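# Four Kinova arms build a three-block leaning arch

## Task

Arm mounts on the tabletop (scene frame, metres; heading measured counter-clockwise from +x): arm1 at x=+0.65 y=+0.00 z=+0.72 heading +180; arm2 at x=+0.00 y=+0.65 z=+0.72 heading -90; arm3 at x=-0.65 y=+0.00 z=+0.72 heading +0; arm4 at x=+0.00 y=-0.65 z=+0.72 heading +90. Use the three blocks to make an arch. The pair of identical blocks (leaning blocks) must each stand upright on one of their ends, that end lying flat on the table, and the two must tilt toward one another. The remaining block (keystone) must sit centred between them on their slanted top faces, touching both with no gap. The three blocks must lie along one line. Any number of arms may help. The arch must hold up by itself: anything that stays in place only because a robot supports it does not count. Finish by opening the grippers and moving the arms away.

## Robot and tools

Robots: four identical Kinova Gen3 arms named arm1, arm2, arm3 and arm4, each with seven revolute joints, a Robotiq 2F-85 parallel gripper and one wrist camera. Fully stretched, a hand reaches roughly 1.0 m from its joint 1 axis. The feet sit on the table at about z=0.72 m, one on each side of the table centre (see the task), each facing inward.

Frame: one shared scene frame, origin on the floor, +z up, metres. The hand point is midway between the fingertips; its z axis runs along the fingers and the fingers close along its y axis. No call takes hand positions: all motion is in joint space.

execute_actions(actions, cameras): actions is a list holding a single action object, or empty. The object maps arm names to {"joints": {...}}. Inside, each key is a joint name with an absolute target, not an offset: joint1_rad, joint3_rad, joint5_rad, joint7_rad in radians, -69.115 to 69.115 (continuous rotations: joint1 spins the whole arm about its foot, positive clockwise seen from above, 0 pointing the way the foot faces; joint3 and joint5 twist the upper arm and forearm; joint7 rolls the hand, positive counter-clockwise seen from behind it). joint2_rad, shoulder, -2.249 to 2.249 (0 upright, positive leans forward). joint4_rad, elbow, -2.579 to 2.579 (0 straight). joint6_rad, wrist bend, -2.099 to 2.099 (0 straight). gripper_m is the fingertip gap in metres, 0 (closed) to 0.085 (open). Done-tolerances are ±0.01 rad and ±0.003 m. Each arm gets its own joint set; any joint or arm you leave out keeps whatever target it had and may still be pushing. All listed motions start together; joints of one arm are slowed to arrive together from rest; a reversal stops them together. One action runs at most 15 s, and after a big move the arm may still be short of target when results return. An unknown key or out-of-range number rejects the whole call and nothing moves. cameras lists any of arm1_cam_wrist … arm4_cam_wrist or "all" (also the default when omitted or null); [] returns no images. Images are 504x504 and come back in the order given on the "pictures" line.

wait(seconds): 0 to 10 s with no new command; returns state and images like an empty action.

zoom_image(camera, region): enlarges part of that camera's most recent full image; region is [x0, y0, x1, y1] in pixels, top-left origin, at most 504 on a side.

read_manual(section): only returns licence text; moves nothing.

finished_scene(scene): closes the given scene number for good and reports success; call it only once the arch stands unaided and the arms are clear.

Reading results: joint_positions gives current angles. joint_status per joint: "done" (may rest a hair off target; resending the same target won't change it), "off_target" (stopped short and may keep pushing), "contact_stop" or "time_out" (target dropped, joint holds where it stopped), "not_followed" (a safety check blocked that arm's joint targets, usually after a "joint command not followed" line with a cause; the gripper part still runs and the blocked targets may be retried on later actions until you send passable ones). on_its_own reports motion you did not command. If a result reports a stop, the remaining motion calls in that same reply are skipped.

TORQUE FAULT: if contact torque reaches a joint load limit (joints 1–4: 49.1 N m; joints 5–7: 30.9 N m; a carried block's weight counts), that arm freezes for 10 s, gripper included, and skips the rest of its commands. MOTOR HOT appears at 60 °C; at 75 °C an OVER-TEMPERATURE FAULT makes the arm sag and joints report "limit_stop_at_motor_heat"; just resend targets afterward. Holding loads heats motors, even while you are thinking, and the robot keeps its last command during your reply.

Cameras: each wrist camera has a pinhole-plus-radial model with K, distortion D and T_world_to_cam (scene frame to camera) given in the setup; they carry small calibration errors, and wrist poses depend on reported joint angles, so treat projections as approximate. Results list updated numbers for cameras that moved.

Avoid: the Gen3 does not halt on contact and can shove hard, so approach blocks slowly and never press blocks or the table forcefully. Keep arms apart: a firm press between two robots ends the run, and the anti-collision check can be late and ignores gripper-to-other-arm contact. Don't drop, slam or knock blocks, and never push anything off the work area, which ends the scene. Loose objects may occasionally get nudged by outside disturbances. Hand paths between postures can sweep widely, so watch clearance.

Each tool is called as name(argument=value, ...), one argument or row to a line, values as JSON.

## Session

execute_actions(
  actions=[],
)

Scene clock: 0.00 s.
Motor temperatures (°C, as the motors report them): arm1=[36 35 31 36 40 43 44] | arm2=[41 36 33 36 42 41 45] | arm3=[34 34 34 33 38 40 42] | arm4=[34 33 34 38 40 40 45]
arm1.joint_positions: joint1_rad=-0.006 joint2_rad=-0.394 joint3_rad=-0.078 joint4_rad=+1.513 joint5_rad=-0.033 joint6_rad=+2.024 joint7_rad=+1.481 gripper_m=+0.085
arm1.joint_status: not commanded
arm1.hand: x=+0.5313 y=+0.0005 z=+1.2996 quat_wxyz=(+0.000, +1.000, -0.002, +0.002) (m; scene frame)
arm2.joint_positions: joint1_rad=-0.007 joint2_rad=-0.395 joint3_rad=-0.076 joint4_rad=+1.512 joint5_rad=-0.031 joint6_rad=+2.023 joint7_rad=+1.481 gripper_m=+0.085
arm2.joint_status: not commanded
arm2.hand: x=+0.0009 y=+0.5243 z=+1.2853 quat_wxyz=(+0.005, -0.702, -0.712, -0.004) (m; scene frame)
arm3.joint_positions: joint1_rad=-0.007 joint2_rad=-0.397 joint3_rad=-0.075 joint4_rad=+1.509 joint5_rad=-0.031 joint6_rad=+2.026 joint7_rad=+1.475 gripper_m=+0.085
arm3.joint_status: not commanded
arm3.hand: x=-0.5360 y=+0.0093 z=+1.3071 quat_wxyz=(-0.005, +0.022, -1.000, +0.004) (m; scene frame)
arm4.joint_positions: joint1_rad=-0.010 joint2_rad=-0.398 joint3_rad=-0.075 joint4_rad=+1.509 joint5_rad=-0.031 joint6_rad=+2.027 joint7_rad=+1.478 gripper_m=+0.085
arm4.joint_status: not commanded
arm4.hand: x=+0.0005 y=-0.5325 z=+1.3119 quat_wxyz=(-0.002, +0.707, -0.707, +0.000) (m; scene frame)
pictures: arm1_cam_wrist, arm2_cam_wrist, arm3_cam_wrist, arm4_cam_wrist
Images, in order (width x height): arm1_cam_wrist 504x504, arm2_cam_wrist 504x504, arm3_cam_wrist 504x504, arm4_cam_wrist 504x504.

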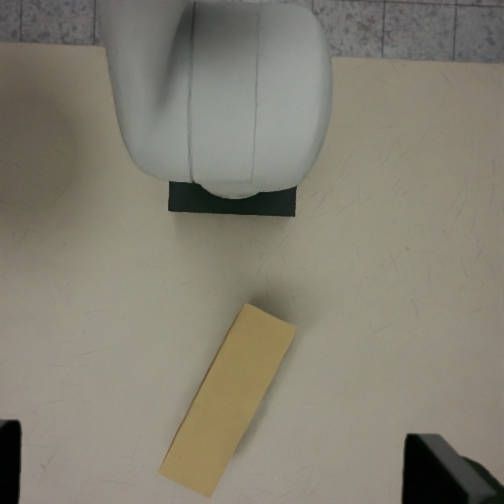

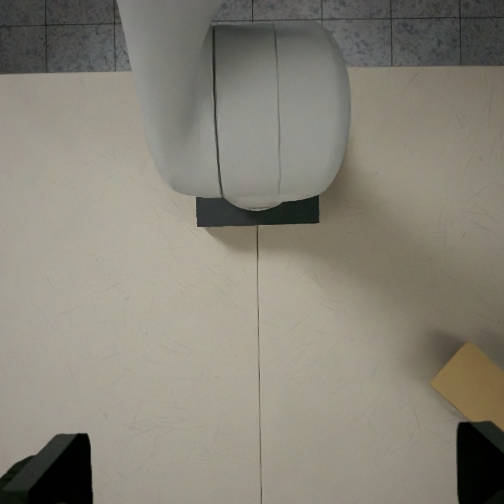

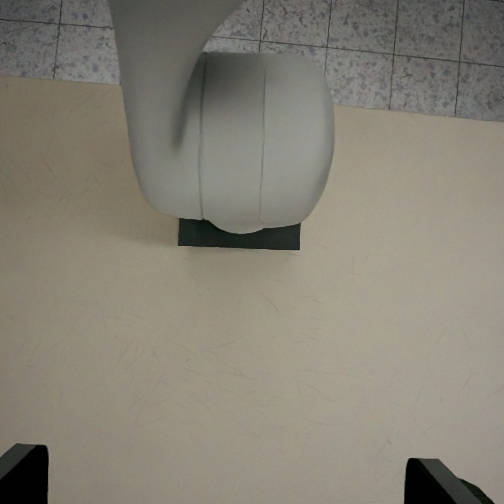

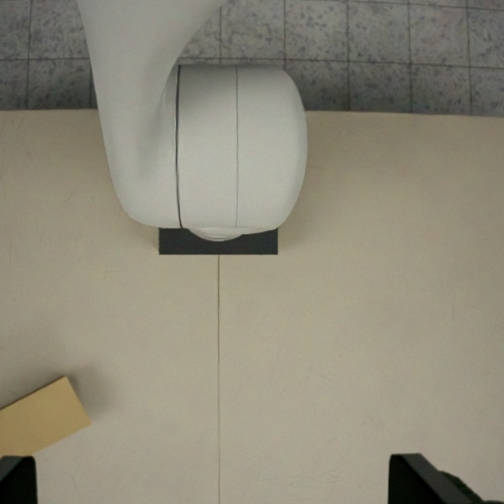

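execute_actions(
  actions=[
    {"arm2": {"joints": {"joint1_rad": -0.866, "joint2_rad": 0.2645, "joint3_rad": 0, "joint4_rad": 1.003, "joint5_rad": 0, "joint6_rad": 1.874, "joint7_rad": 1.571}}, "arm4": {"joints": {"joint1_rad": 0.866, "joint2_rad": 0.2645, "joint3_rad": 0, "joint4_rad": 1.003, "joint5_rad": 0, "joint6_rad": 1.874, "joint7_rad": 1.571}}},
  ],
  cameras=["arm2_cam_wrist", "arm4_cam_wrist"],
)

Scene clock: 3.07 s.
Motor temperatures (°C, as the motors report them): arm1=[36 35 31 36 40 43 44] | arm2=[41 36 33 36 42 41 45] | arm3=[34 34 34 33 38 40 42] | arm4=[34 33 34 38 40 40 45]
arm1.joint_positions: joint1_rad=-0.006 joint2_rad=-0.394 joint3_rad=-0.078 joint4_rad=+1.513 joint5_rad=-0.033 joint6_rad=+2.024 joint7_rad=+1.481 gripper_m=+0.085
arm1.joint_status: not commanded
arm1.hand: x=+0.5313 y=+0.0005 z=+1.2996 quat_wxyz=(+0.000, +1.000, -0.002, +0.002) (m; scene frame)
arm2.joint_positions: joint1_rad=-0.866 joint2_rad=+0.264 joint3_rad=+0.000 joint4_rad=+1.003 joint5_rad=+0.000 joint6_rad=+1.874 joint7_rad=+1.571 gripper_m=+0.085
arm2.joint_status: all done
arm2.hand: x=+0.2999 y=+0.3651 z=+1.2571 quat_wxyz=(+0.002, -0.339, -0.941, -0.006) (m; scene frame)
arm3.joint_positions: joint1_rad=-0.007 joint2_rad=-0.397 joint3_rad=-0.075 joint4_rad=+1.509 joint5_rad=-0.031 joint6_rad=+2.026 joint7_rad=+1.475 gripper_m=+0.085
arm3.joint_status: not commanded
arm3.hand: x=-0.5360 y=+0.0093 z=+1.3071 quat_wxyz=(-0.005, +0.022, -1.000, +0.004) (m; scene frame)
arm4.joint_positions: joint1_rad=+0.866 joint2_rad=+0.264 joint3_rad=+0.000 joint4_rad=+1.003 joint5_rad=+0.000 joint6_rad=+1.874 joint7_rad=+1.571 gripper_m=+0.085
arm4.joint_status: all done
arm4.hand: x=+0.3283 y=-0.4052 z=+1.2846 quat_wxyz=(+0.000, +0.345, -0.938, +0.000) (m; scene frame)
pictures: arm2_cam_wrist, arm4_cam_wrist
camera_calibration (this result's frames):
arm2_cam_wrist: T_world_to_cam=[[0.661704, 0.749759, -0.00288834, -0.459853], [0.749672, -0.661557, 0.0182454, 0.0435139], [0.0117688, -0.0142384, -0.999829, 1.40465], [0, 0, 0, 1]] pos_world=[0.255134, 0.393566, 1.40229]
arm4_cam_wrist: T_world_to_cam=[[-0.655131, 0.753072, 0.0607105, 0.434016], [0.754825, 0.65585, 0.00998757, 0.059591], [-0.0322956, 0.0523689, -0.998105, 1.46211], [0, 0, 0, 1]] pos_world=[0.286576, -0.442497, 1.4324]
Images, in order (width x height): arm2_cam_wrist 504x504, arm4_cam_wrist 504x504.

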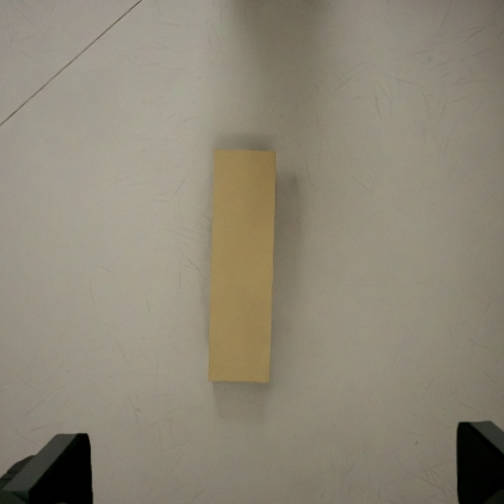

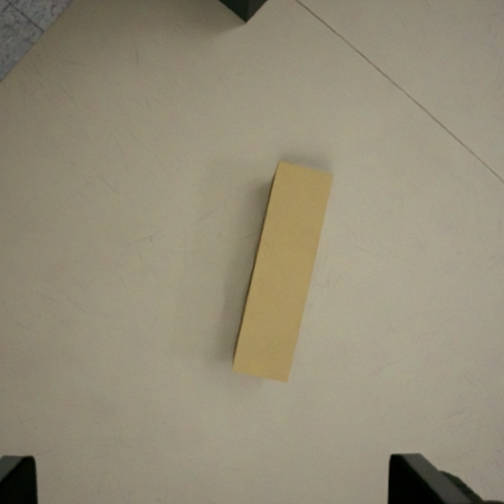

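execute_actions(
  actions=[
    {"arm3": {"joints": {"joint1_rad": -0.41, "joint6_rad": 1.244}}},
  ],
  cameras=["arm3_cam_wrist"],
)

Scene clock: 5.13 s.
Motor temperatures (°C, as the motors report them): arm1=[36 35 31 36 40 43 44] | arm2=[41 36 33 36 42 41 45] | arm3=[34 34 34 33 38 40 42] | arm4=[34 33 34 38 40 40 45]
arm1.joint_positions: joint1_rad=-0.006 joint2_rad=-0.394 joint3_rad=-0.078 joint4_rad=+1.513 joint5_rad=-0.033 joint6_rad=+2.024 joint7_rad=+1.481 gripper_m=+0.085
arm1.joint_status: not commanded
arm1.hand: x=+0.5313 y=+0.0005 z=+1.2996 quat_wxyz=(+0.000, +1.000, -0.002, +0.002) (m; scene frame)
arm2.joint_positions: joint1_rad=-0.866 joint2_rad=+0.265 joint3_rad=+0.000 joint4_rad=+1.003 joint5_rad=+0.000 joint6_rad=+1.874 joint7_rad=+1.571 gripper_m=+0.085
arm2.joint_status: not commanded
arm2.hand: x=+0.3000 y=+0.3652 z=+1.2570 quat_wxyz=(+0.002, -0.339, -0.941, -0.006) (m; scene frame)
arm3.joint_positions: joint1_rad=-0.410 joint2_rad=-0.397 joint3_rad=-0.075 joint4_rad=+1.509 joint5_rad=-0.031 joint6_rad=+1.244 joint7_rad=+1.475 gripper_m=+0.085
arm3.joint_status: all done
arm3.hand: x=-0.3610 y=+0.1701 z=+1.3981 quat_wxyz=(-0.366, +0.207, -0.900, -0.115) (m; scene frame)
arm4.joint_positions: joint1_rad=+0.866 joint2_rad=+0.265 joint3_rad=+0.000 joint4_rad=+1.003 joint5_rad=+0.000 joint6_rad=+1.874 joint7_rad=+1.571 gripper_m=+0.085
arm4.joint_status: not commanded
arm4.hand: x=+0.3284 y=-0.4053 z=+1.2846 quat_wxyz=(+0.000, +0.345, -0.938, +0.000) (m; scene frame)
pictures: arm3_cam_wrist
camera_calibration (this result's frames):
arm3_cam_wrist: T_world_to_cam=[[-0.493267, 0.869433, 0.0278245, -0.373543], [0.623127, 0.330847, 0.708698, -0.764529], [0.60696, 0.366916, -0.704963, 1.29125], [0, 0, 0, 1]] pos_world=[-0.491597, 0.103931, 1.4625]
Images, in order (width x height): arm3_cam_wrist 504x504.

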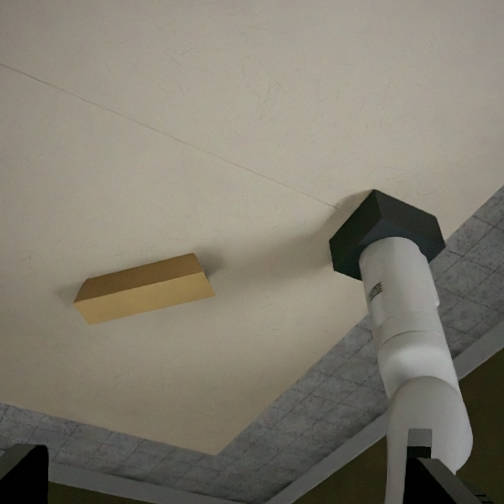

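zoom_image(
  camera="arm3_cam_wrist",
  region=[60, 230, 240, 340],
)

Region (60, 230, 240, 340) of arm3_cam_wrist's 504x504 image, scaled by 2.800.

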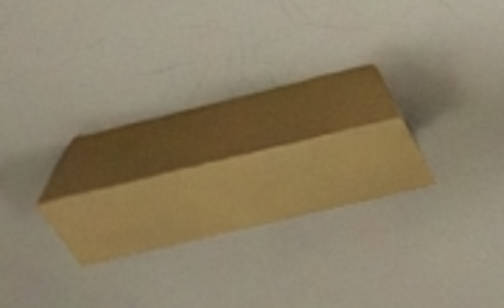

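execute_actions(
  actions=[
    {"arm3": {"joints": {"joint1_rad": 0.0, "joint6_rad": 1.15}}},
  ],
  cameras=["arm3_cam_wrist"],
)

Scene clock: 7.10 s.
Motor temperatures (°C, as the motors report them): arm1=[36 35 31 36 40 43 44] | arm2=[41 36 33 36 42 41 45] | arm3=[34 34 34 33 38 40 42] | arm4=[34 33 34 38 40 40 45]
arm1.joint_positions: joint1_rad=-0.006 joint2_rad=-0.394 joint3_rad=-0.078 joint4_rad=+1.513 joint5_rad=-0.033 joint6_rad=+2.024 joint7_rad=+1.481 gripper_m=+0.085
arm1.joint_status: not commanded
arm1.hand: x=+0.5313 y=+0.0005 z=+1.2996 quat_wxyz=(+0.000, +1.000, -0.002, +0.002) (m; scene frame)
arm2.joint_positions: joint1_rad=-0.866 joint2_rad=+0.265 joint3_rad=+0.000 joint4_rad=+1.003 joint5_rad=+0.000 joint6_rad=+1.874 joint7_rad=+1.571 gripper_m=+0.085
arm2.joint_status: not commanded
arm2.hand: x=+0.3000 y=+0.3652 z=+1.2570 quat_wxyz=(+0.002, -0.339, -0.941, -0.006) (m; scene frame)
arm3.joint_positions: joint1_rad=+0.000 joint2_rad=-0.397 joint3_rad=-0.075 joint4_rad=+1.509 joint5_rad=-0.031 joint6_rad=+1.150 joint7_rad=+1.475 gripper_m=+0.085
arm3.joint_status: all done
arm3.hand: x=-0.3002 y=+0.0415 z=+1.4212 quat_wxyz=(-0.426, +0.019, -0.903, -0.045) (m; scene frame)
arm4.joint_positions: joint1_rad=+0.866 joint2_rad=+0.265 joint3_rad=+0.000 joint4_rad=+1.003 joint5_rad=+0.000 joint6_rad=+1.874 joint7_rad=+1.571 gripper_m=+0.085
arm4.joint_status: not commanded
arm4.hand: x=+0.3284 y=-0.4053 z=+1.2846 quat_wxyz=(+0.000, +0.345, -0.938, +0.000) (m; scene frame)
pictures: arm3_cam_wrist
camera_calibration (this result's frames):
arm3_cam_wrist: T_world_to_cam=[[-0.11026, 0.993376, 0.0323696, -0.128973], [0.631261, 0.0448368, 0.774273, -0.855097], [0.767693, 0.105805, -0.632023, 1.27334], [0, 0, 0, 1]] pos_world=[-0.451967, 0.0317325, 1.47104]
Images, in order (width x height): arm3_cam_wrist 504x504.

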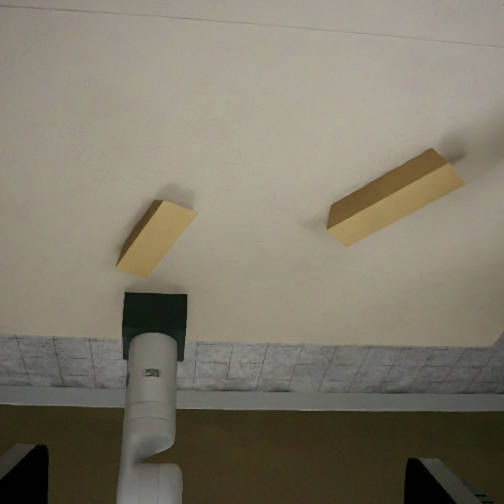

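zoom_image(
  camera="arm3_cam_wrist",
  region=[90, 170, 230, 300],
)

Region (90, 170, 230, 300) of arm3_cam_wrist's 504x504 image, scaled by 3.600; it fills the top 468 rows of this view, and the rest is white.

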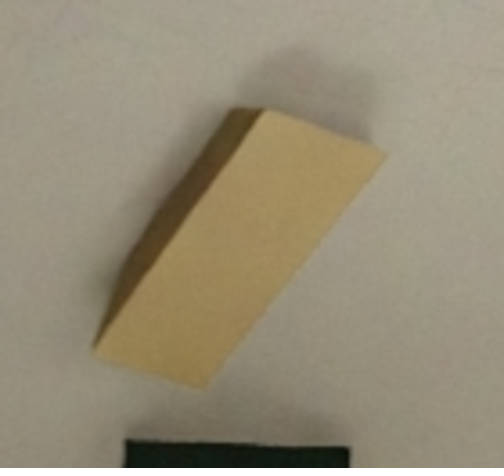

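execute_actions(
  actions=[
    {"arm1": {"joints": {"joint1_rad": -0.062, "joint2_rad": 0.373, "joint3_rad": 0, "joint4_rad": 2.5287, "joint5_rad": 0, "joint6_rad": 0.24, "joint7_rad": 1.08}}, "arm2": {"joints": {"joint1_rad": -0.8238, "joint2_rad": 0.549, "joint4_rad": 2.0302, "joint6_rad": 0.5624, "joint7_rad": 1.571}}, "arm4": {"joints": {"joint1_rad": 0.6817, "joint2_rad": 0.5858, "joint4_rad": 2.0515, "joint6_rad": 0.5043, "joint7_rad": 1.183}}},
  ],
  cameras=["arm1_cam_wrist", "arm2_cam_wrist", "arm4_cam_wrist"],
)

Scene clock: 13.03 s.
Motor temperatures (°C, as the motors report them): arm1=[36 35 31 36 40 43 44] | arm2=[41 37 33 36 42 41 45] | arm3=[34 34 34 33 38 40 42] | arm4=[34 33 34 38 40 40 45]
arm1.joint_positions: joint1_rad=-0.062 joint2_rad=+0.373 joint3_rad=+0.000 joint4_rad=+2.529 joint5_rad=+0.000 joint6_rad=+0.240 joint7_rad=+1.080 gripper_m=+0.085
arm1.joint_status: all done
arm1.hand: x=+0.4229 y=+0.0121 z=+0.8603 quat_wxyz=(+0.000, +0.976, -0.216, +0.000) (m; scene frame)
arm2.joint_positions: joint1_rad=-0.824 joint2_rad=+0.549 joint3_rad=+0.000 joint4_rad=+2.030 joint5_rad=+0.000 joint6_rad=+0.562 joint7_rad=+1.571 gripper_m=+0.085
arm2.joint_status: all done
arm2.hand: x=+0.2711 y=+0.3735 z=+0.8501 quat_wxyz=(+0.002, -0.358, -0.934, -0.006) (m; scene frame)
arm3.joint_positions: joint1_rad=+0.000 joint2_rad=-0.397 joint3_rad=-0.075 joint4_rad=+1.509 joint5_rad=-0.031 joint6_rad=+1.150 joint7_rad=+1.475 gripper_m=+0.085
arm3.joint_status: not commanded
arm3.hand: x=-0.3002 y=+0.0414 z=+1.4212 quat_wxyz=(-0.426, +0.019, -0.903, -0.044) (m; scene frame)
arm4.joint_positions: joint1_rad=+0.682 joint2_rad=+0.586 joint3_rad=+0.000 joint4_rad=+2.051 joint5_rad=+0.000 joint6_rad=+0.504 joint7_rad=+1.183 gripper_m=+0.085
arm4.joint_status: all done
arm4.hand: x=+0.2616 y=-0.3691 z=+0.8599 quat_wxyz=(+0.000, +0.248, -0.969, +0.000) (m; scene frame)
pictures: arm1_cam_wrist, arm2_cam_wrist, arm4_cam_wrist
camera_calibration (this result's frames):
arm1_cam_wrist: T_world_to_cam=[[-0.374787, -0.927061, 0.00962193, 0.156801], [-0.926791, 0.37491, 0.0223837, 0.422192], [-0.0243584, -0.000528408, -0.999703, 1.01817], [0, 0, 0, 1]] pos_world=[0.474852, -0.0123817, 1.00691]
arm2_cam_wrist: T_world_to_cam=[[0.692632, 0.721283, -0.0032741, -0.445653], [0.721215, -0.692486, 0.0176614, 0.0979154], [0.0104716, -0.0145942, -0.999839, 0.998685], [0, 0, 0, 1]] pos_world=[0.227598, 0.403822, 0.995335]
arm4_cam_wrist: T_world_to_cam=[[-0.489079, 0.870121, 0.0607531, 0.388564], [0.871982, 0.489439, 0.00982973, -0.00143088], [-0.0211818, 0.0577831, -0.998104, 1.03328], [0, 0, 0, 1]] pos_world=[0.213173, -0.397104, 1.00773]
Images, in order (width x height): arm1_cam_wrist 504x504, arm2_cam_wrist 504x504, arm4_cam_wrist 504x504.

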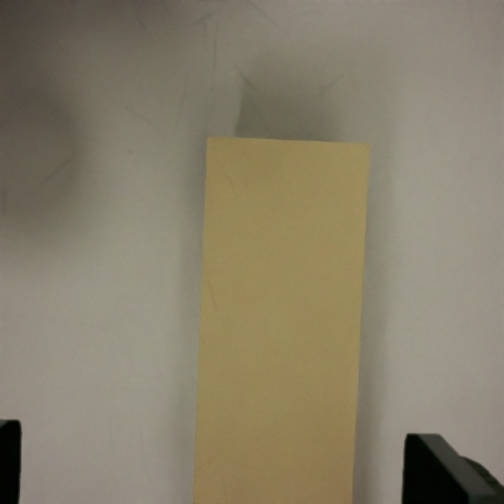

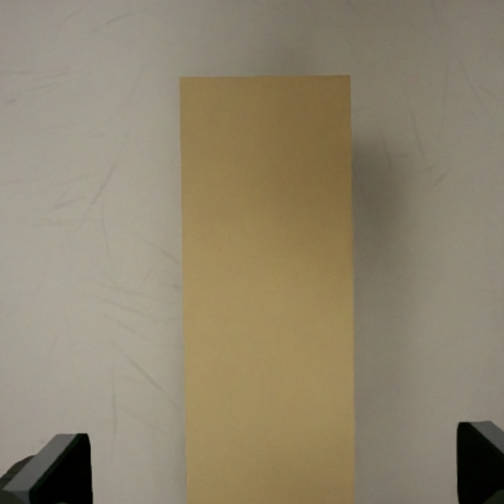

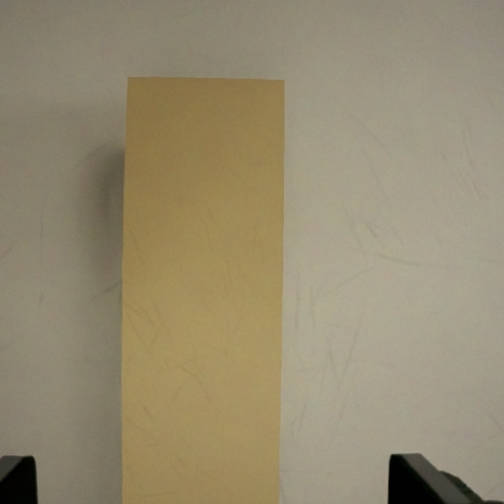

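execute_actions(
  actions=[
    {"arm1": {"joints": {"joint1_rad": -0.1194, "joint2_rad": 0.8619, "joint4_rad": 2.5561, "joint6_rad": -0.2764, "joint7_rad": 1.022}}, "arm2": {"joints": {"joint2_rad": 0.807, "joint4_rad": 2.0663, "joint6_rad": 0.2683}}, "arm4": {"joints": {"joint1_rad": 0.6768, "joint2_rad": 0.8753, "joint4_rad": 2.085, "joint6_rad": 0.1813, "joint7_rad": 1.178}}},
  ],
  cameras=["arm1_cam_wrist", "arm2_cam_wrist", "arm4_cam_wrist"],
)

Scene clock: 15.77 s.
Motor temperatures (°C, as the motors report them): arm1=[36 35 31 36 40 43 44] | arm2=[41 37 33 36 42 41 45] | arm3=[34 34 34 33 38 40 42] | arm4=[34 33 34 38 40 40 45]
arm1.joint_positions: joint1_rad=-0.119 joint2_rad=+0.862 joint3_rad=+0.000 joint4_rad=+2.556 joint5_rad=+0.000 joint6_rad=-0.276 joint7_rad=+1.022 gripper_m=+0.085
arm1.joint_status: all done
arm1.hand: x=+0.4171 y=-0.0017 z=+0.7454 quat_wxyz=(+0.000, +0.976, -0.216, +0.000) (m; scene frame)
arm2.joint_positions: joint1_rad=-0.824 joint2_rad=+0.807 joint3_rad=+0.000 joint4_rad=+2.066 joint5_rad=+0.000 joint6_rad=+0.268 joint7_rad=+1.571 gripper_m=+0.085
arm2.joint_status: all done
arm2.hand: x=+0.2711 y=+0.3750 z=+0.7450 quat_wxyz=(+0.002, -0.358, -0.934, -0.006) (m; scene frame)
arm3.joint_positions: joint1_rad=+0.000 joint2_rad=-0.397 joint3_rad=-0.075 joint4_rad=+1.509 joint5_rad=-0.031 joint6_rad=+1.150 joint7_rad=+1.475 gripper_m=+0.085
arm3.joint_status: not commanded
arm3.hand: x=-0.3002 y=+0.0414 z=+1.4212 quat_wxyz=(-0.426, +0.019, -0.903, -0.044) (m; scene frame)
arm4.joint_positions: joint1_rad=+0.677 joint2_rad=+0.875 joint3_rad=+0.000 joint4_rad=+2.085 joint5_rad=+0.000 joint6_rad=+0.181 joint7_rad=+1.178 gripper_m=+0.085
arm4.joint_status: all done
arm4.hand: x=+0.2572 y=-0.3715 z=+0.7450 quat_wxyz=(+0.000, +0.248, -0.969, +0.000) (m; scene frame)
pictures: arm1_cam_wrist, arm2_cam_wrist, arm4_cam_wrist
camera_calibration (this result's frames):
arm1_cam_wrist: T_world_to_cam=[[-0.375347, -0.926834, 0.00967761, 0.14312], [-0.926561, 0.375472, 0.0224777, 0.424349], [-0.0244667, -0.000529963, -0.999701, 0.903115], [0, 0, 0, 1]] pos_world=[0.469001, -0.026204, 0.891921]
arm2_cam_wrist: T_world_to_cam=[[0.692634, 0.721282, -0.0032743, -0.447049], [0.721213, -0.692488, 0.0176569, 0.100707], [0.0104682, -0.0145912, -0.999839, 0.893656], [0, 0, 0, 1]] pos_world=[0.227655, 0.405226, 0.89027]
arm4_cam_wrist: T_world_to_cam=[[-0.489004, 0.870164, 0.0607504, 0.395543], [0.872024, 0.489364, 0.00982493, 0.00469479], [-0.0211797, 0.0577803, -0.998105, 0.918568], [0, 0, 0, 1]] pos_world=[0.208783, -0.39956, 0.892752]
Images, in order (width x height): arm1_cam_wrist 504x504, arm2_cam_wrist 504x504, arm4_cam_wrist 504x504.

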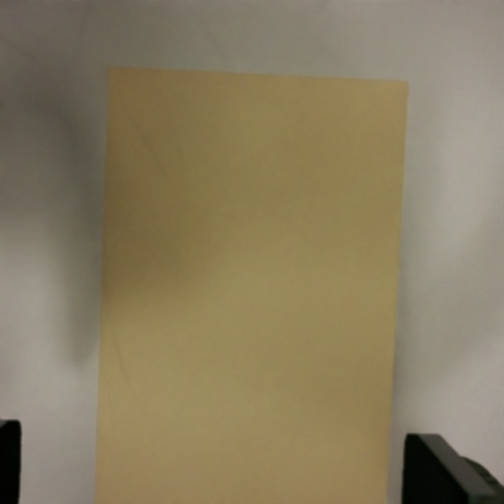

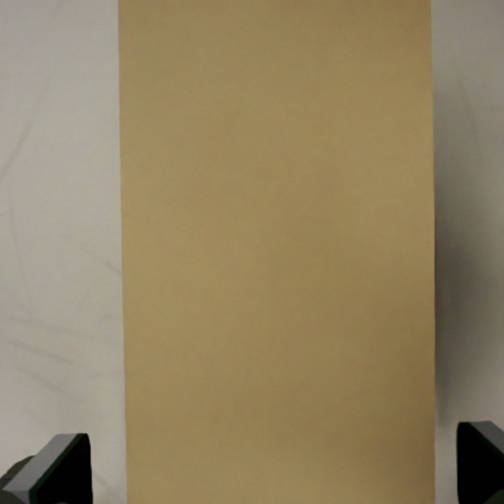

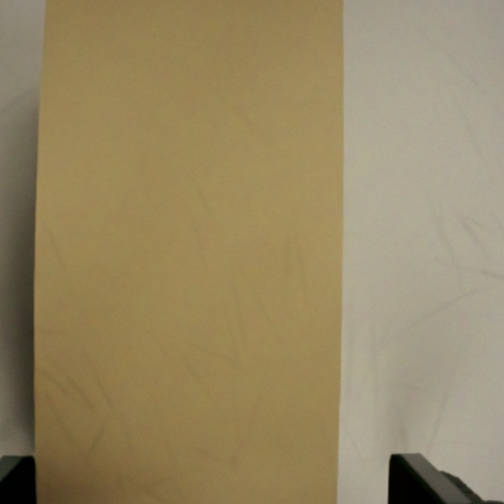

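All three blocks sit between the fingers. I'll close the grippers.

execute_actions(
  actions=[
    {"arm1": {"joints": {"gripper_m": 0.03}}, "arm2": {"joints": {"gripper_m": 0.03}}, "arm4": {"joints": {"gripper_m": 0.03}}},
  ],
  cameras=[],
)

Scene clock: 16.77 s.
Motor temperatures (°C, as the motors report them): arm1=[36 35 31 36 40 43 44] | arm2=[41 37 33 36 42 41 45] | arm3=[34 34 34 33 38 40 42] | arm4=[34 33 34 38 40 40 45]
arm1.joint_positions: joint1_rad=-0.120 joint2_rad=+0.859 joint3_rad=+0.000 joint4_rad=+2.557 joint5_rad=+0.000 joint6_rad=-0.276 joint7_rad=+1.022 gripper_m=+0.058
arm1.joint_status: gripper_m off_target (ended at +0.058, target +0.030)
arm1.hand: x=+0.4168 y=-0.0020 z=+0.7461 quat_wxyz=(+0.000, +0.976, -0.216, -0.001) (m; scene frame)
arm2.joint_positions: joint1_rad=-0.824 joint2_rad=+0.805 joint3_rad=+0.000 joint4_rad=+2.067 joint5_rad=+0.000 joint6_rad=+0.269 joint7_rad=+1.571 gripper_m=+0.058
arm2.joint_status: gripper_m off_target (ended at +0.058, target +0.030)
arm2.hand: x=+0.2713 y=+0.3749 z=+0.7457 quat_wxyz=(+0.002, -0.358, -0.934, -0.006) (m; scene frame)
arm3.joint_positions: joint1_rad=+0.000 joint2_rad=-0.397 joint3_rad=-0.075 joint4_rad=+1.509 joint5_rad=-0.031 joint6_rad=+1.150 joint7_rad=+1.475 gripper_m=+0.085
arm3.joint_status: not commanded
arm3.hand: x=-0.3002 y=+0.0414 z=+1.4212 quat_wxyz=(-0.426, +0.019, -0.903, -0.044) (m; scene frame)
arm4.joint_positions: joint1_rad=+0.677 joint2_rad=+0.874 joint3_rad=+0.001 joint4_rad=+2.085 joint5_rad=+0.000 joint6_rad=+0.182 joint7_rad=+1.178 gripper_m=+0.058
arm4.joint_status: gripper_m off_target (ended at +0.058, target +0.030)
arm4.hand: x=+0.2576 y=-0.3719 z=+0.7455 quat_wxyz=(+0.000, +0.248, -0.969, +0.000) (m; scene frame)
pictures: none
No camera images: the call's "cameras" was empty. Leave "cameras" out to get every camera's image.

execute_actions(
  actions=[
    {"arm1": {"joints": {"joint2_rad": 0.2321, "joint4_rad": 2.4591, "joint6_rad": 0.4504}}, "arm2": {"joints": {"joint2_rad": 0.4438, "joint4_rad": 1.981, "joint6_rad": 0.7168}}, "arm4": {"joints": {"joint2_rad": 0.4884, "joint4_rad": 2.0347, "joint6_rad": 0.6185}}},
  ],
  cameras=[],
)

execute_actions(
  actions=[
    {"arm2": {"joints": {"joint1_rad": -0.02, "joint2_rad": 1.0516, "joint4_rad": 2.4366, "joint6_rad": -1.5683, "joint7_rad": 1.571}}, "arm4": {"joints": {"joint1_rad": -0.035, "joint2_rad": 1.148, "joint4_rad": 2.4136, "joint6_rad": -1.6417, "joint7_rad": 1.571}}},
  ],
  cameras=["arm3_cam_wrist"],
)

Scene clock: 20.03 s.
Motor temperatures (°C, as the motors report them): arm1=[36 35 31 36 40 43 44] | arm2=[41 37 33 36 42 41 45] | arm3=[34 34 34 33 38 40 42] | arm4=[34 33 34 38 40 40 45]
arm1.joint_positions: joint1_rad=-0.119 joint2_rad=+0.233 joint3_rad=+0.000 joint4_rad=+2.460 joint5_rad=+0.000 joint6_rad=+0.450 joint7_rad=+1.022 gripper_m=+0.058
arm1.joint_status: all done
arm1.hand: x=+0.4174 y=-0.0017 z=+0.9000 quat_wxyz=(+0.000, +0.976, -0.216, +0.001) (m; scene frame)
arm2.joint_positions: joint1_rad=-0.824 joint2_rad=+0.446 joint3_rad=+0.000 joint4_rad=+1.982 joint5_rad=+0.000 joint6_rad=+0.717 joint7_rad=+1.571 gripper_m=+0.058
arm2.joint_status: all done
arm2.hand: x=+0.2704 y=+0.3735 z=+0.8991 quat_wxyz=(+0.004, -0.358, -0.934, -0.007) (m; scene frame)
arm3.joint_positions: joint1_rad=+0.000 joint2_rad=-0.397 joint3_rad=-0.075 joint4_rad=+1.509 joint5_rad=-0.031 joint6_rad=+1.150 joint7_rad=+1.475 gripper_m=+0.085
arm3.joint_status: not commanded
arm3.hand: x=-0.3002 y=+0.0414 z=+1.4212 quat_wxyz=(-0.426, +0.019, -0.903, -0.044) (m; scene frame)
arm4.joint_positions: joint1_rad=+0.677 joint2_rad=+0.490 joint3_rad=+0.000 joint4_rad=+2.035 joint5_rad=+0.000 joint6_rad=+0.618 joint7_rad=+1.178 gripper_m=+0.058
arm4.joint_status: all done
arm4.hand: x=+0.2566 y=-0.3721 z=+0.8992 quat_wxyz=(+0.001, +0.248, -0.969, +0.001) (m; scene frame)
pictures: none
No camera images: the call's "cameras" was empty. Leave "cameras" out to get every camera's image.

Scene clock: 22.70 s.
Motor temperatures (°C, as the motors report them): arm1=[36 35 31 36 40 43 44] | arm2=[41 37 33 36 42 41 45] | arm3=[34 34 34 33 38 40 42] | arm4=[34 33 34 38 40 40 45]
arm1.joint_positions: joint1_rad=-0.119 joint2_rad=+0.233 joint3_rad=+0.000 joint4_rad=+2.460 joint5_rad=+0.000 joint6_rad=+0.450 joint7_rad=+1.022 gripper_m=+0.058
arm1.joint_status: not commanded
arm1.hand: x=+0.4174 y=-0.0017 z=+0.9001 quat_wxyz=(+0.000, +0.976, -0.216, +0.001) (m; scene frame)
arm2.joint_positions: joint1_rad=-0.020 joint2_rad=+1.054 joint3_rad=+0.000 joint4_rad=+2.438 joint5_rad=+0.000 joint6_rad=-1.566 joint7_rad=+1.571 gripper_m=+0.058
arm2.joint_status: all done
arm2.hand: x=-0.0062 y=+0.1004 z=+0.8689 quat_wxyz=(-0.407, -0.573, -0.593, +0.393) (m; scene frame)
arm3.joint_positions: joint1_rad=+0.000 joint2_rad=-0.397 joint3_rad=-0.075 joint4_rad=+1.509 joint5_rad=-0.031 joint6_rad=+1.150 joint7_rad=+1.475 gripper_m=+0.085
arm3.joint_status: not commanded
arm3.hand: x=-0.3002 y=+0.0414 z=+1.4212 quat_wxyz=(-0.426, +0.019, -0.903, -0.044) (m; scene frame)
arm4.joint_positions: joint1_rad=-0.035 joint2_rad=+1.150 joint3_rad=+0.000 joint4_rad=+2.414 joint5_rad=+0.000 joint6_rad=-1.640 joint7_rad=+1.571 gripper_m=+0.058
arm4.joint_status: all done
arm4.hand: x=+0.0056 y=-0.1045 z=+0.8729 quat_wxyz=(-0.397, +0.590, -0.570, -0.411) (m; scene frame)
pictures: arm3_cam_wrist
camera_calibration (this result's frames):
arm3_cam_wrist: T_world_to_cam=[[-0.110027, 0.993401, 0.0323713, -0.128824], [0.63127, 0.0446872, 0.774274, -0.855092], [0.767719, 0.105626, -0.632022, 1.27336], [0, 0, 0, 1]] pos_world=[-0.451961, 0.0316858, 1.47104]
Images, in order (width x height): arm3_cam_wrist 504x504.

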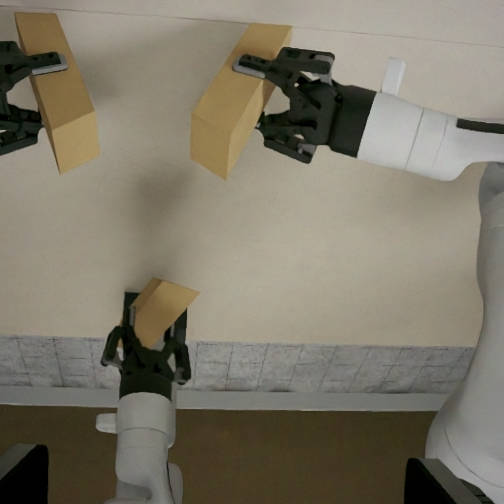

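execute_actions(
  actions=[
    {"arm1": {"joints": {"joint1_rad": -0.0403, "joint2_rad": 0.928, "joint4_rad": 0.7247, "joint6_rad": 1.4889, "joint7_rad": -0.005}}, "arm2": {"joints": {"joint1_rad": -0.0284, "joint2_rad": 1.2529, "joint4_rad": 2.3744, "joint6_rad": -1.7263}}, "arm4": {"joints": {"joint2_rad": 1.3247, "joint4_rad": 2.3236, "joint6_rad": -1.7284}}, "arm3": {"joints": {"joint1_rad": 0.1, "joint6_rad": 1.4}}},
  ],
  cameras=["arm3_cam_wrist", "arm1_cam_wrist"],
)

Scene clock: 26.10 s.
Motor temperatures (°C, as the motors report them): arm1=[36 35 31 36 40 43 44] | arm2=[41 37 33 36 42 41 45] | arm3=[34 34 34 33 38 40 42] | arm4=[34 33 34 38 40 40 45]
arm1.joint_positions: joint1_rad=-0.040 joint2_rad=+0.929 joint3_rad=+0.000 joint4_rad=+0.726 joint5_rad=+0.000 joint6_rad=+1.489 joint7_rad=-0.005 gripper_m=+0.058
arm1.joint_status: all done
arm1.hand: x=+0.0018 y=+0.0025 z=+0.9989 quat_wxyz=(-0.001, +0.717, -0.697, +0.001) (m; scene frame)
arm2.joint_positions: joint1_rad=-0.028 joint2_rad=+1.253 joint3_rad=+0.000 joint4_rad=+2.375 joint5_rad=+0.000 joint6_rad=-1.726 joint7_rad=+1.571 gripper_m=+0.058
arm2.joint_status: all done
arm2.hand: x=-0.0018 y=+0.1041 z=+0.8168 quat_wxyz=(-0.415, -0.566, -0.591, +0.398) (m; scene frame)
arm3.joint_positions: joint1_rad=+0.100 joint2_rad=-0.397 joint3_rad=-0.075 joint4_rad=+1.509 joint5_rad=-0.031 joint6_rad=+1.400 joint7_rad=+1.475 gripper_m=+0.085
arm3.joint_status: all done
arm3.hand: x=-0.3545 y=+0.0032 z=+1.3680 quat_wxyz=(-0.312, -0.028, -0.949, -0.016) (m; scene frame)
arm4.joint_positions: joint1_rad=-0.035 joint2_rad=+1.309 joint3_rad=+0.000 joint4_rad=+2.328 joint5_rad=+0.000 joint6_rad=-1.738 joint7_rad=+1.571 gripper_m=+0.058
arm4.joint_status: joint2_rad time_out (moved +0.159 of +0.174); the others done
arm4.hand: x=+0.0055 y=-0.1000 z=+0.8277 quat_wxyz=(-0.404, +0.585, -0.565, -0.419) (m; scene frame)
pictures: arm1_cam_wrist, arm3_cam_wrist
camera_calibration (this result's frames):
arm1_cam_wrist: T_world_to_cam=[[-0.996781, -0.0798792, 0.00689407, -0.00951193], [-0.0797055, 0.996562, 0.0225884, 0.0291038], [-0.00867472, 0.0219662, -0.999721, 1.14632], [0, 0, 0, 1]] pos_world=[0.00278241, -0.0549438, 1.14541]
arm3_cam_wrist: T_world_to_cam=[[-0.000554235, 0.99966, 0.026054, -0.0477001], [0.803853, -0.0150523, 0.594638, -0.470774], [0.594828, 0.0212731, -0.803572, 1.45911], [0, 0, 0, 1]] pos_world=[-0.489512, 0.0095578, 1.45368]
Images, in order (width x height): arm1_cam_wrist 504x504, arm3_cam_wrist 504x504.

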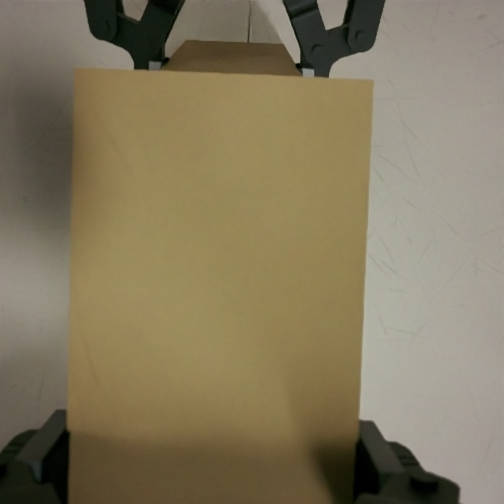

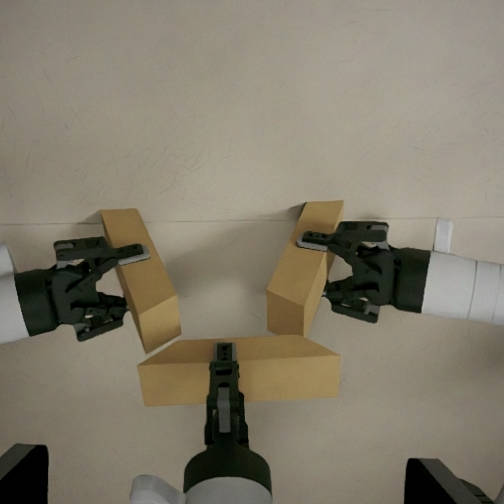

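execute_actions(
  actions=[
    {"arm1": {"joints": {"joint2_rad": 0.9722, "joint4_rad": 0.8742, "joint6_rad": 1.2952}}, "arm4": {"joints": {"joint2_rad": 1.2833, "joint4_rad": 2.3323, "joint6_rad": -1.6957}}},
  ],
  cameras=["arm3_cam_wrist", "arm2_cam_wrist", "arm4_cam_wrist"],
)

Scene clock: 29.00 s.
Motor temperatures (°C, as the motors report them): arm1=[36 35 31 36 40 43 44] | arm2=[41 37 33 36 42 41 45] | arm3=[34 34 34 34 38 40 42] | arm4=[34 33 34 38 40 40 45]
arm1.joint_positions: joint1_rad=-0.045 joint2_rad=+0.947 joint3_rad=-0.003 joint4_rad=+0.864 joint5_rad=-0.002 joint6_rad=+1.300 joint7_rad=-0.005 gripper_m=+0.058
arm1.joint_status: joint2_rad time_out (moved +0.017 of +0.043); joint4_rad time_out (moved +0.138 of +0.149); the others done
arm1.hand: x=-0.0052 y=-0.0027 z=+0.9450 quat_wxyz=(+0.013, +0.719, -0.695, -0.009) (m; scene frame)
arm2.joint_positions: joint1_rad=-0.029 joint2_rad=+1.253 joint3_rad=+0.000 joint4_rad=+2.376 joint5_rad=+0.000 joint6_rad=-1.726 joint7_rad=+1.572 gripper_m=+0.058
arm2.joint_status: not commanded
arm2.hand: x=-0.0016 y=+0.1042 z=+0.8167 quat_wxyz=(-0.415, -0.566, -0.591, +0.398) (m; scene frame)
arm3.joint_positions: joint1_rad=+0.100 joint2_rad=-0.397 joint3_rad=-0.075 joint4_rad=+1.509 joint5_rad=-0.031 joint6_rad=+1.400 joint7_rad=+1.475 gripper_m=+0.085
arm3.joint_status: not commanded
arm3.hand: x=-0.3545 y=+0.0032 z=+1.3680 quat_wxyz=(-0.312, -0.028, -0.949, -0.016) (m; scene frame)
arm4.joint_positions: joint1_rad=-0.035 joint2_rad=+1.286 joint3_rad=+0.000 joint4_rad=+2.333 joint5_rad=+0.000 joint6_rad=-1.694 joint7_rad=+1.571 gripper_m=+0.058
arm4.joint_status: all done
arm4.hand: x=+0.0055 y=-0.1001 z=+0.8269 quat_wxyz=(-0.397, +0.590, -0.570, -0.411) (m; scene frame)
pictures: arm2_cam_wrist, arm3_cam_wrist, arm4_cam_wrist
camera_calibration (this result's frames):
arm2_cam_wrist: T_world_to_cam=[[0.999482, 0.0194483, 0.0256394, -0.0125812], [-0.0182267, -0.314507, 0.94908, -0.692665], [0.0265218, -0.949056, -0.31399, 0.501529], [0, 0, 0, 1]] pos_world=[-0.0133517, 0.258376, 0.815192]
arm3_cam_wrist: T_world_to_cam=[[-0.000553884, 0.99966, 0.0260542, -0.0477001], [0.803853, -0.0150527, 0.594637, -0.470774], [0.594828, 0.0212731, -0.803572, 1.45911], [0, 0, 0, 1]] pos_world=[-0.489512, 0.00955774, 1.45368]
arm4_cam_wrist: T_world_to_cam=[[-0.995344, -0.0957743, 0.0108274, -0.0213462], [-0.0222126, 0.337246, 0.941155, -0.68987], [-0.0937899, 0.936532, -0.337803, 0.521676], [0, 0, 0, 1]] pos_world=[0.0123573, -0.257955, 0.825729]
Images, in order (width x height): arm2_cam_wrist 504x504, arm3_cam_wrist 504x504, arm4_cam_wrist 504x504.

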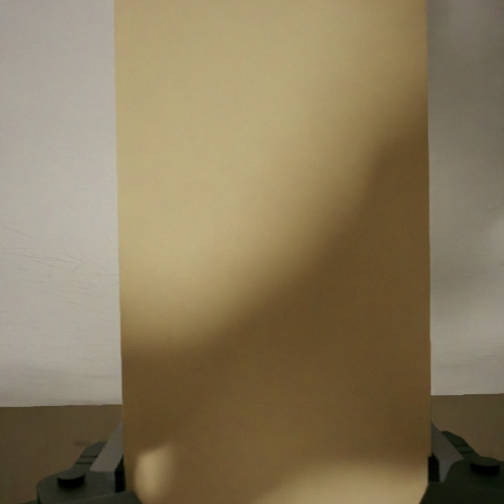

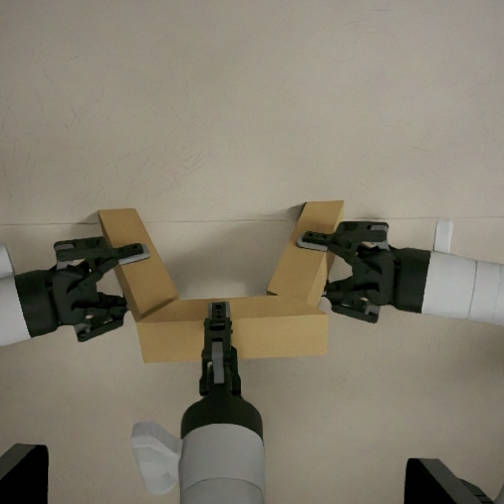

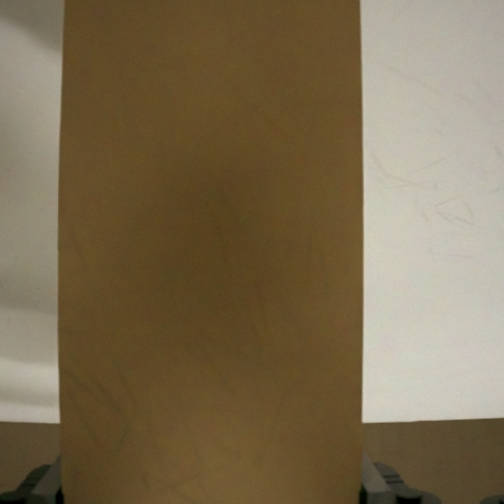

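execute_actions(
  actions=[
    {"arm3": {"joints": {"joint1_rad": 0.04, "joint2_rad": 0.3, "joint3_rad": 0, "joint4_rad": 2.5, "joint5_rad": 0, "joint6_rad": -0.706, "joint7_rad": 1.571}}},
  ],
  cameras=["arm3_cam_wrist"],
)

Scene clock: 32.07 s.
Motor temperatures (°C, as the motors report them): arm1=[36 35 31 36 40 43 44] | arm2=[41 37 33 36 42 41 45] | arm3=[34 34 34 34 38 40 42] | arm4=[34 33 34 38 40 40 45]
arm1.joint_positions: joint1_rad=-0.045 joint2_rad=+0.947 joint3_rad=-0.003 joint4_rad=+0.864 joint5_rad=-0.002 joint6_rad=+1.300 joint7_rad=-0.005 gripper_m=+0.058
arm1.joint_status: not commanded
arm1.hand: x=-0.0052 y=-0.0027 z=+0.9450 quat_wxyz=(+0.013, +0.719, -0.695, -0.009) (m; scene frame)
arm2.joint_positions: joint1_rad=-0.029 joint2_rad=+1.253 joint3_rad=+0.000 joint4_rad=+2.376 joint5_rad=+0.000 joint6_rad=-1.726 joint7_rad=+1.572 gripper_m=+0.058
arm2.joint_status: not commanded
arm2.hand: x=-0.0016 y=+0.1042 z=+0.8167 quat_wxyz=(-0.415, -0.566, -0.591, +0.398) (m; scene frame)
arm3.joint_positions: joint1_rad=+0.040 joint2_rad=+0.300 joint3_rad=+0.000 joint4_rad=+2.500 joint5_rad=+0.000 joint6_rad=-0.706 joint7_rad=+1.571 gripper_m=+0.085
arm3.joint_status: all done
arm3.hand: x=-0.1544 y=-0.0173 z=+1.0448 quat_wxyz=(-0.504, +0.007, -0.864, +0.001) (m; scene frame)
arm4.joint_positions: joint1_rad=-0.035 joint2_rad=+1.286 joint3_rad=+0.000 joint4_rad=+2.333 joint5_rad=+0.000 joint6_rad=-1.694 joint7_rad=+1.571 gripper_m=+0.058
arm4.joint_status: not commanded
arm4.hand: x=+0.0055 y=-0.1001 z=+0.8269 quat_wxyz=(-0.397, +0.590, -0.570, -0.411) (m; scene frame)
pictures: arm3_cam_wrist
camera_calibration (this result's frames):
arm3_cam_wrist: T_world_to_cam=[[-0.0426579, 0.998035, -0.0458901, 0.0499762], [0.490161, 0.0609304, 0.8695, -0.774048], [0.870588, 0.0145975, -0.491797, 0.797485], [0, 0, 0, 1]] pos_world=[-0.312741, -0.0143562, 1.06753]
Images, in order (width x height): arm3_cam_wrist 504x504.

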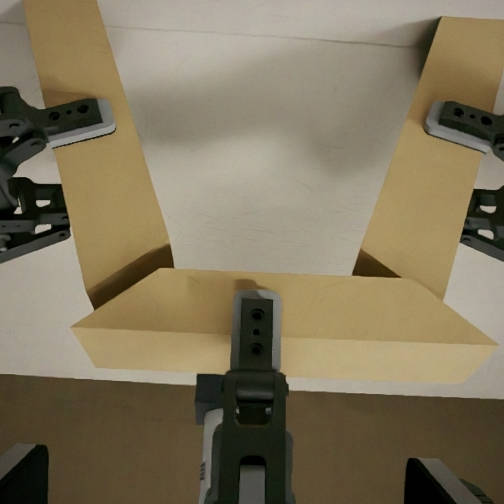

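execute_actions(
  actions=[
    {"arm1": {"joints": {"joint1_rad": -0.0403, "joint2_rad": 0.928, "joint3_rad": 0, "joint4_rad": 0.7247, "joint5_rad": 0, "joint6_rad": 1.4889}}, "arm2": {"joints": {"joint2_rad": 1.3073, "joint4_rad": 2.453, "joint6_rad": -1.8593}}, "arm4": {"joints": {"joint2_rad": 1.2895, "joint4_rad": 2.3431, "joint6_rad": -1.7127}}},
  ],
  cameras=[],
)

execute_actions(
  actions=[
    {"arm1": {"joints": {"joint2_rad": 0.9655, "joint4_rad": 0.8555, "joint6_rad": 1.3206}}},
  ],
  cameras=["arm3_cam_wrist"],
)

Scene clock: 33.80 s.
Motor temperatures (°C, as the motors report them): arm1=[36 35 31 36 40 43 44] | arm2=[41 37 33 36 42 41 45] | arm3=[34 34 34 34 38 40 42] | arm4=[34 33 34 38 40 41 45]
arm1.joint_positions: joint1_rad=-0.040 joint2_rad=+0.930 joint3_rad=+0.000 joint4_rad=+0.726 joint5_rad=+0.000 joint6_rad=+1.489 joint7_rad=-0.005 gripper_m=+0.057
arm1.joint_status: all done
arm1.hand: x=+0.0018 y=+0.0025 z=+0.9988 quat_wxyz=(-0.001, +0.717, -0.697, +0.001) (m; scene frame)
arm2.joint_positions: joint1_rad=-0.028 joint2_rad=+1.308 joint3_rad=+0.000 joint4_rad=+2.453 joint5_rad=+0.000 joint6_rad=-1.858 joint7_rad=+1.571 gripper_m=+0.058
arm2.joint_status: all done
arm2.hand: x=-0.0029 y=+0.1329 z=+0.8169 quat_wxyz=(-0.415, -0.566, -0.590, +0.398) (m; scene frame)
arm3.joint_positions: joint1_rad=+0.040 joint2_rad=+0.300 joint3_rad=+0.000 joint4_rad=+2.500 joint5_rad=+0.000 joint6_rad=-0.706 joint7_rad=+1.571 gripper_m=+0.085
arm3.joint_status: not commanded
arm3.hand: x=-0.1544 y=-0.0173 z=+1.0447 quat_wxyz=(-0.504, +0.007, -0.864, +0.001) (m; scene frame)
arm4.joint_positions: joint1_rad=-0.035 joint2_rad=+1.292 joint3_rad=+0.000 joint4_rad=+2.344 joint5_rad=+0.000 joint6_rad=-1.711 joint7_rad=+1.571 gripper_m=+0.058
arm4.joint_status: all done
arm4.hand: x=+0.0056 y=-0.1041 z=+0.8269 quat_wxyz=(-0.397, +0.590, -0.570, -0.411) (m; scene frame)
pictures: none
No camera images: the call's "cameras" was empty. Leave "cameras" out to get every camera's image.

Scene clock: 34.83 s.
Motor temperatures (°C, as the motors report them): arm1=[36 35 31 36 40 43 44] | arm2=[41 37 33 36 42 41 45] | arm3=[34 34 34 34 38 40 42] | arm4=[34 33 34 38 40 41 45]
arm1.joint_positions: joint1_rad=-0.040 joint2_rad=+0.967 joint3_rad=+0.000 joint4_rad=+0.856 joint5_rad=+0.000 joint6_rad=+1.321 joint7_rad=-0.005 gripper_m=+0.057
arm1.joint_status: all done
arm1.hand: x=+0.0015 y=+0.0025 z=+0.9339 quat_wxyz=(-0.001, +0.717, -0.697, +0.001) (m; scene frame)
arm2.joint_positions: joint1_rad=-0.028 joint2_rad=+1.308 joint3_rad=+0.000 joint4_rad=+2.453 joint5_rad=+0.000 joint6_rad=-1.858 joint7_rad=+1.571 gripper_m=+0.058
arm2.joint_status: not commanded
arm2.hand: x=-0.0029 y=+0.1329 z=+0.8169 quat_wxyz=(-0.415, -0.566, -0.590, +0.398) (m; scene frame)
arm3.joint_positions: joint1_rad=+0.040 joint2_rad=+0.300 joint3_rad=+0.000 joint4_rad=+2.500 joint5_rad=+0.000 joint6_rad=-0.706 joint7_rad=+1.571 gripper_m=+0.085
arm3.joint_status: not commanded
arm3.hand: x=-0.1544 y=-0.0173 z=+1.0447 quat_wxyz=(-0.504, +0.007, -0.864, +0.001) (m; scene frame)
arm4.joint_positions: joint1_rad=-0.035 joint2_rad=+1.292 joint3_rad=+0.000 joint4_rad=+2.344 joint5_rad=+0.000 joint6_rad=-1.711 joint7_rad=+1.571 gripper_m=+0.058
arm4.joint_status: not commanded
arm4.hand: x=+0.0056 y=-0.1041 z=+0.8269 quat_wxyz=(-0.397, +0.590, -0.570, -0.411) (m; scene frame)
pictures: arm3_cam_wrist
camera_calibration (this result's frames):
arm3_cam_wrist: T_world_to_cam=[[-0.0426804, 0.998035, -0.0458856, 0.0499563], [0.490289, 0.0609396, 0.869427, -0.773883], [0.870514, 0.0146102, -0.491927, 0.797577], [0, 0, 0, 1]] pos_world=[-0.312743, -0.0143507, 1.06748]
Images, in order (width x height): arm3_cam_wrist 504x504.

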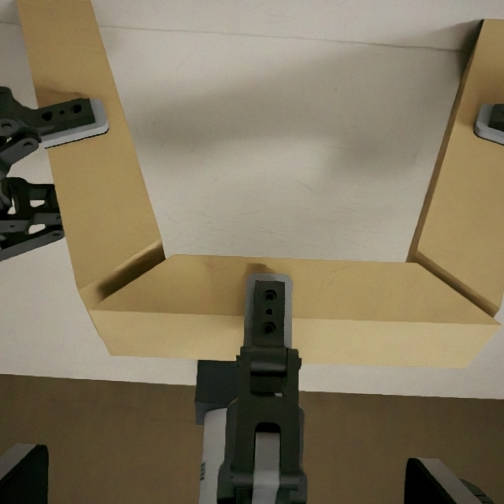

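execute_actions(
  actions=[
    {"arm1": {"joints": {"joint1_rad": -0.045, "joint2_rad": 0.9689, "joint4_rad": 0.8682, "joint6_rad": 1.3045}}},
  ],
  cameras=["arm3_cam_wrist"],
)

Scene clock: 39.10 s.
Motor temperatures (°C, as the motors report them): arm1=[36 36 31 36 40 43 44] | arm2=[41 37 33 36 42 41 45] | arm3=[34 34 34 34 38 40 42] | arm4=[34 34 34 38 40 41 45]
arm1.joint_positions: joint1_rad=-0.045 joint2_rad=+0.971 joint3_rad=+0.000 joint4_rad=+0.869 joint5_rad=+0.000 joint6_rad=+1.304 joint7_rad=-0.005 gripper_m=+0.057
arm1.joint_status: all done
arm1.hand: x=+0.0020 y=-0.0005 z=+0.9278 quat_wxyz=(-0.001, +0.719, -0.695, +0.001) (m; scene frame)
arm2.joint_positions: joint1_rad=-0.028 joint2_rad=+1.308 joint3_rad=+0.000 joint4_rad=+2.453 joint5_rad=+0.000 joint6_rad=-1.858 joint7_rad=+1.571 gripper_m=+0.058
arm2.joint_status: not commanded
arm2.hand: x=-0.0029 y=+0.1329 z=+0.8169 quat_wxyz=(-0.415, -0.566, -0.590, +0.398) (m; scene frame)
arm3.joint_positions: joint1_rad=+0.040 joint2_rad=+0.300 joint3_rad=+0.000 joint4_rad=+2.500 joint5_rad=+0.000 joint6_rad=-0.706 joint7_rad=+1.571 gripper_m=+0.085
arm3.joint_status: not commanded
arm3.hand: x=-0.1544 y=-0.0173 z=+1.0447 quat_wxyz=(-0.504, +0.007, -0.864, +0.001) (m; scene frame)
arm4.joint_positions: joint1_rad=-0.035 joint2_rad=+1.292 joint3_rad=+0.000 joint4_rad=+2.344 joint5_rad=+0.000 joint6_rad=-1.711 joint7_rad=+1.571 gripper_m=+0.058
arm4.joint_status: not commanded
arm4.hand: x=+0.0056 y=-0.1041 z=+0.8269 quat_wxyz=(-0.397, +0.590, -0.570, -0.411) (m; scene frame)
pictures: arm3_cam_wrist
camera_calibration (this result's frames):
arm3_cam_wrist: T_world_to_cam=[[-0.0426804, 0.998035, -0.0458855, 0.0499561], [0.490289, 0.0609396, 0.869427, -0.773883], [0.870514, 0.0146104, -0.491927, 0.797577], [0, 0, 0, 1]] pos_world=[-0.312743, -0.0143507, 1.06748]
Images, in order (width x height): arm3_cam_wrist 504x504.

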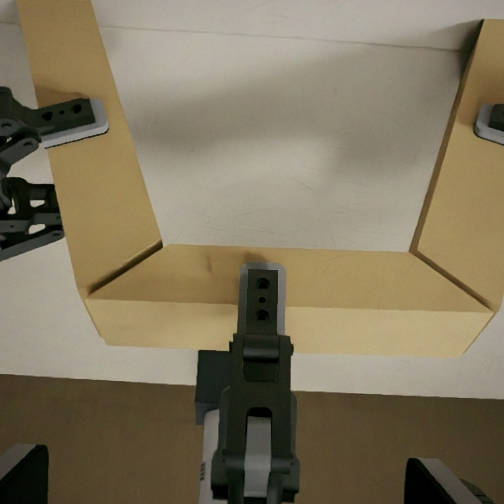

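execute_actions(
  actions=[
    {"arm1": {"joints": {"gripper_m": 0.085}}},
  ],
  cameras=[],
)

execute_actions(
  actions=[
    {"arm1": {"joints": {"joint2_rad": 0.89, "joint4_rad": 0.6, "joint6_rad": 1.65}}},
  ],
  cameras=["arm3_cam_wrist"],
)

Scene clock: 43.90 s.
Motor temperatures (°C, as the motors report them): arm1=[36 36 31 36 40 43 44] | arm2=[41 37 33 36 42 41 45] | arm3=[34 34 34 34 38 40 42] | arm4=[34 34 34 38 40 41 45]
arm1.joint_positions: joint1_rad=-0.045 joint2_rad=+0.969 joint3_rad=+0.000 joint4_rad=+0.868 joint5_rad=+0.000 joint6_rad=+1.304 joint7_rad=-0.005 gripper_m=+0.085
arm1.joint_status: all done
arm1.hand: x=+0.0014 y=-0.0005 z=+0.9291 quat_wxyz=(+0.000, +0.719, -0.695, +0.000) (m; scene frame)
arm2.joint_positions: joint1_rad=-0.028 joint2_rad=+1.308 joint3_rad=+0.000 joint4_rad=+2.453 joint5_rad=+0.000 joint6_rad=-1.858 joint7_rad=+1.571 gripper_m=+0.058
arm2.joint_status: not commanded
arm2.hand: x=-0.0030 y=+0.1331 z=+0.8168 quat_wxyz=(-0.415, -0.566, -0.591, +0.398) (m; scene frame)
arm3.joint_positions: joint1_rad=+0.040 joint2_rad=+0.300 joint3_rad=+0.000 joint4_rad=+2.500 joint5_rad=+0.000 joint6_rad=-0.706 joint7_rad=+1.571 gripper_m=+0.085
arm3.joint_status: not commanded
arm3.hand: x=-0.1544 y=-0.0173 z=+1.0447 quat_wxyz=(-0.504, +0.007, -0.864, +0.001) (m; scene frame)
arm4.joint_positions: joint1_rad=-0.035 joint2_rad=+1.292 joint3_rad=+0.000 joint4_rad=+2.344 joint5_rad=+0.000 joint6_rad=-1.710 joint7_rad=+1.571 gripper_m=+0.058
arm4.joint_status: not commanded
arm4.hand: x=+0.0056 y=-0.1042 z=+0.8267 quat_wxyz=(-0.397, +0.591, -0.570, -0.411) (m; scene frame)
pictures: none
No camera images: the call's "cameras" was empty. Leave "cameras" out to get every camera's image.

Scene clock: 45.27 s.
Motor temperatures (°C, as the motors report them): arm1=[36 36 31 36 40 43 44] | arm2=[41 37 33 36 42 41 45] | arm3=[34 34 34 34 38 40 42] | arm4=[34 34 34 38 40 41 45]
arm1.joint_positions: joint1_rad=-0.045 joint2_rad=+0.890 joint3_rad=+0.000 joint4_rad=+0.600 joint5_rad=+0.000 joint6_rad=+1.650 joint7_rad=-0.005 gripper_m=+0.085
arm1.joint_status: all done
arm1.hand: x=+0.0106 y=-0.0002 z=+1.0638 quat_wxyz=(+0.000, +0.719, -0.695, +0.000) (m; scene frame)
arm2.joint_positions: joint1_rad=-0.028 joint2_rad=+1.308 joint3_rad=+0.000 joint4_rad=+2.453 joint5_rad=+0.000 joint6_rad=-1.858 joint7_rad=+1.571 gripper_m=+0.058
arm2.joint_status: not commanded
arm2.hand: x=-0.0030 y=+0.1331 z=+0.8168 quat_wxyz=(-0.415, -0.566, -0.591, +0.398) (m; scene frame)
arm3.joint_positions: joint1_rad=+0.040 joint2_rad=+0.300 joint3_rad=+0.000 joint4_rad=+2.500 joint5_rad=+0.000 joint6_rad=-0.706 joint7_rad=+1.571 gripper_m=+0.085
arm3.joint_status: not commanded
arm3.hand: x=-0.1544 y=-0.0173 z=+1.0447 quat_wxyz=(-0.504, +0.007, -0.864, +0.001) (m; scene frame)
arm4.joint_positions: joint1_rad=-0.035 joint2_rad=+1.292 joint3_rad=+0.000 joint4_rad=+2.344 joint5_rad=+0.000 joint6_rad=-1.710 joint7_rad=+1.571 gripper_m=+0.058
arm4.joint_status: not commanded
arm4.hand: x=+0.0056 y=-0.1042 z=+0.8267 quat_wxyz=(-0.397, +0.591, -0.570, -0.411) (m; scene frame)
pictures: arm3_cam_wrist
camera_calibration (this result's frames):
arm3_cam_wrist: T_world_to_cam=[[-0.0426805, 0.998035, -0.0458856, 0.0499562], [0.490289, 0.0609397, 0.869427, -0.773883], [0.870514, 0.0146104, -0.491927, 0.797577], [0, 0, 0, 1]] pos_world=[-0.312743, -0.0143507, 1.06748]
Images, in order (width x height): arm3_cam_wrist 504x504.

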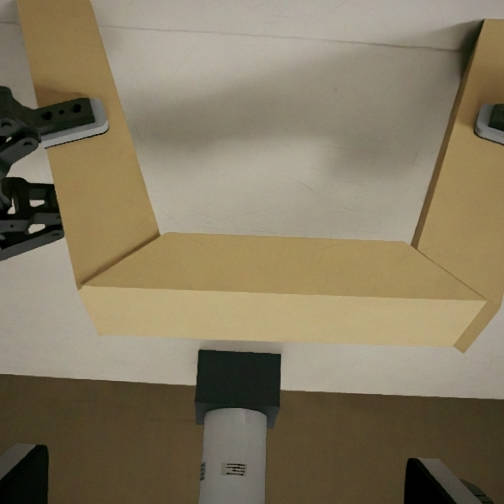

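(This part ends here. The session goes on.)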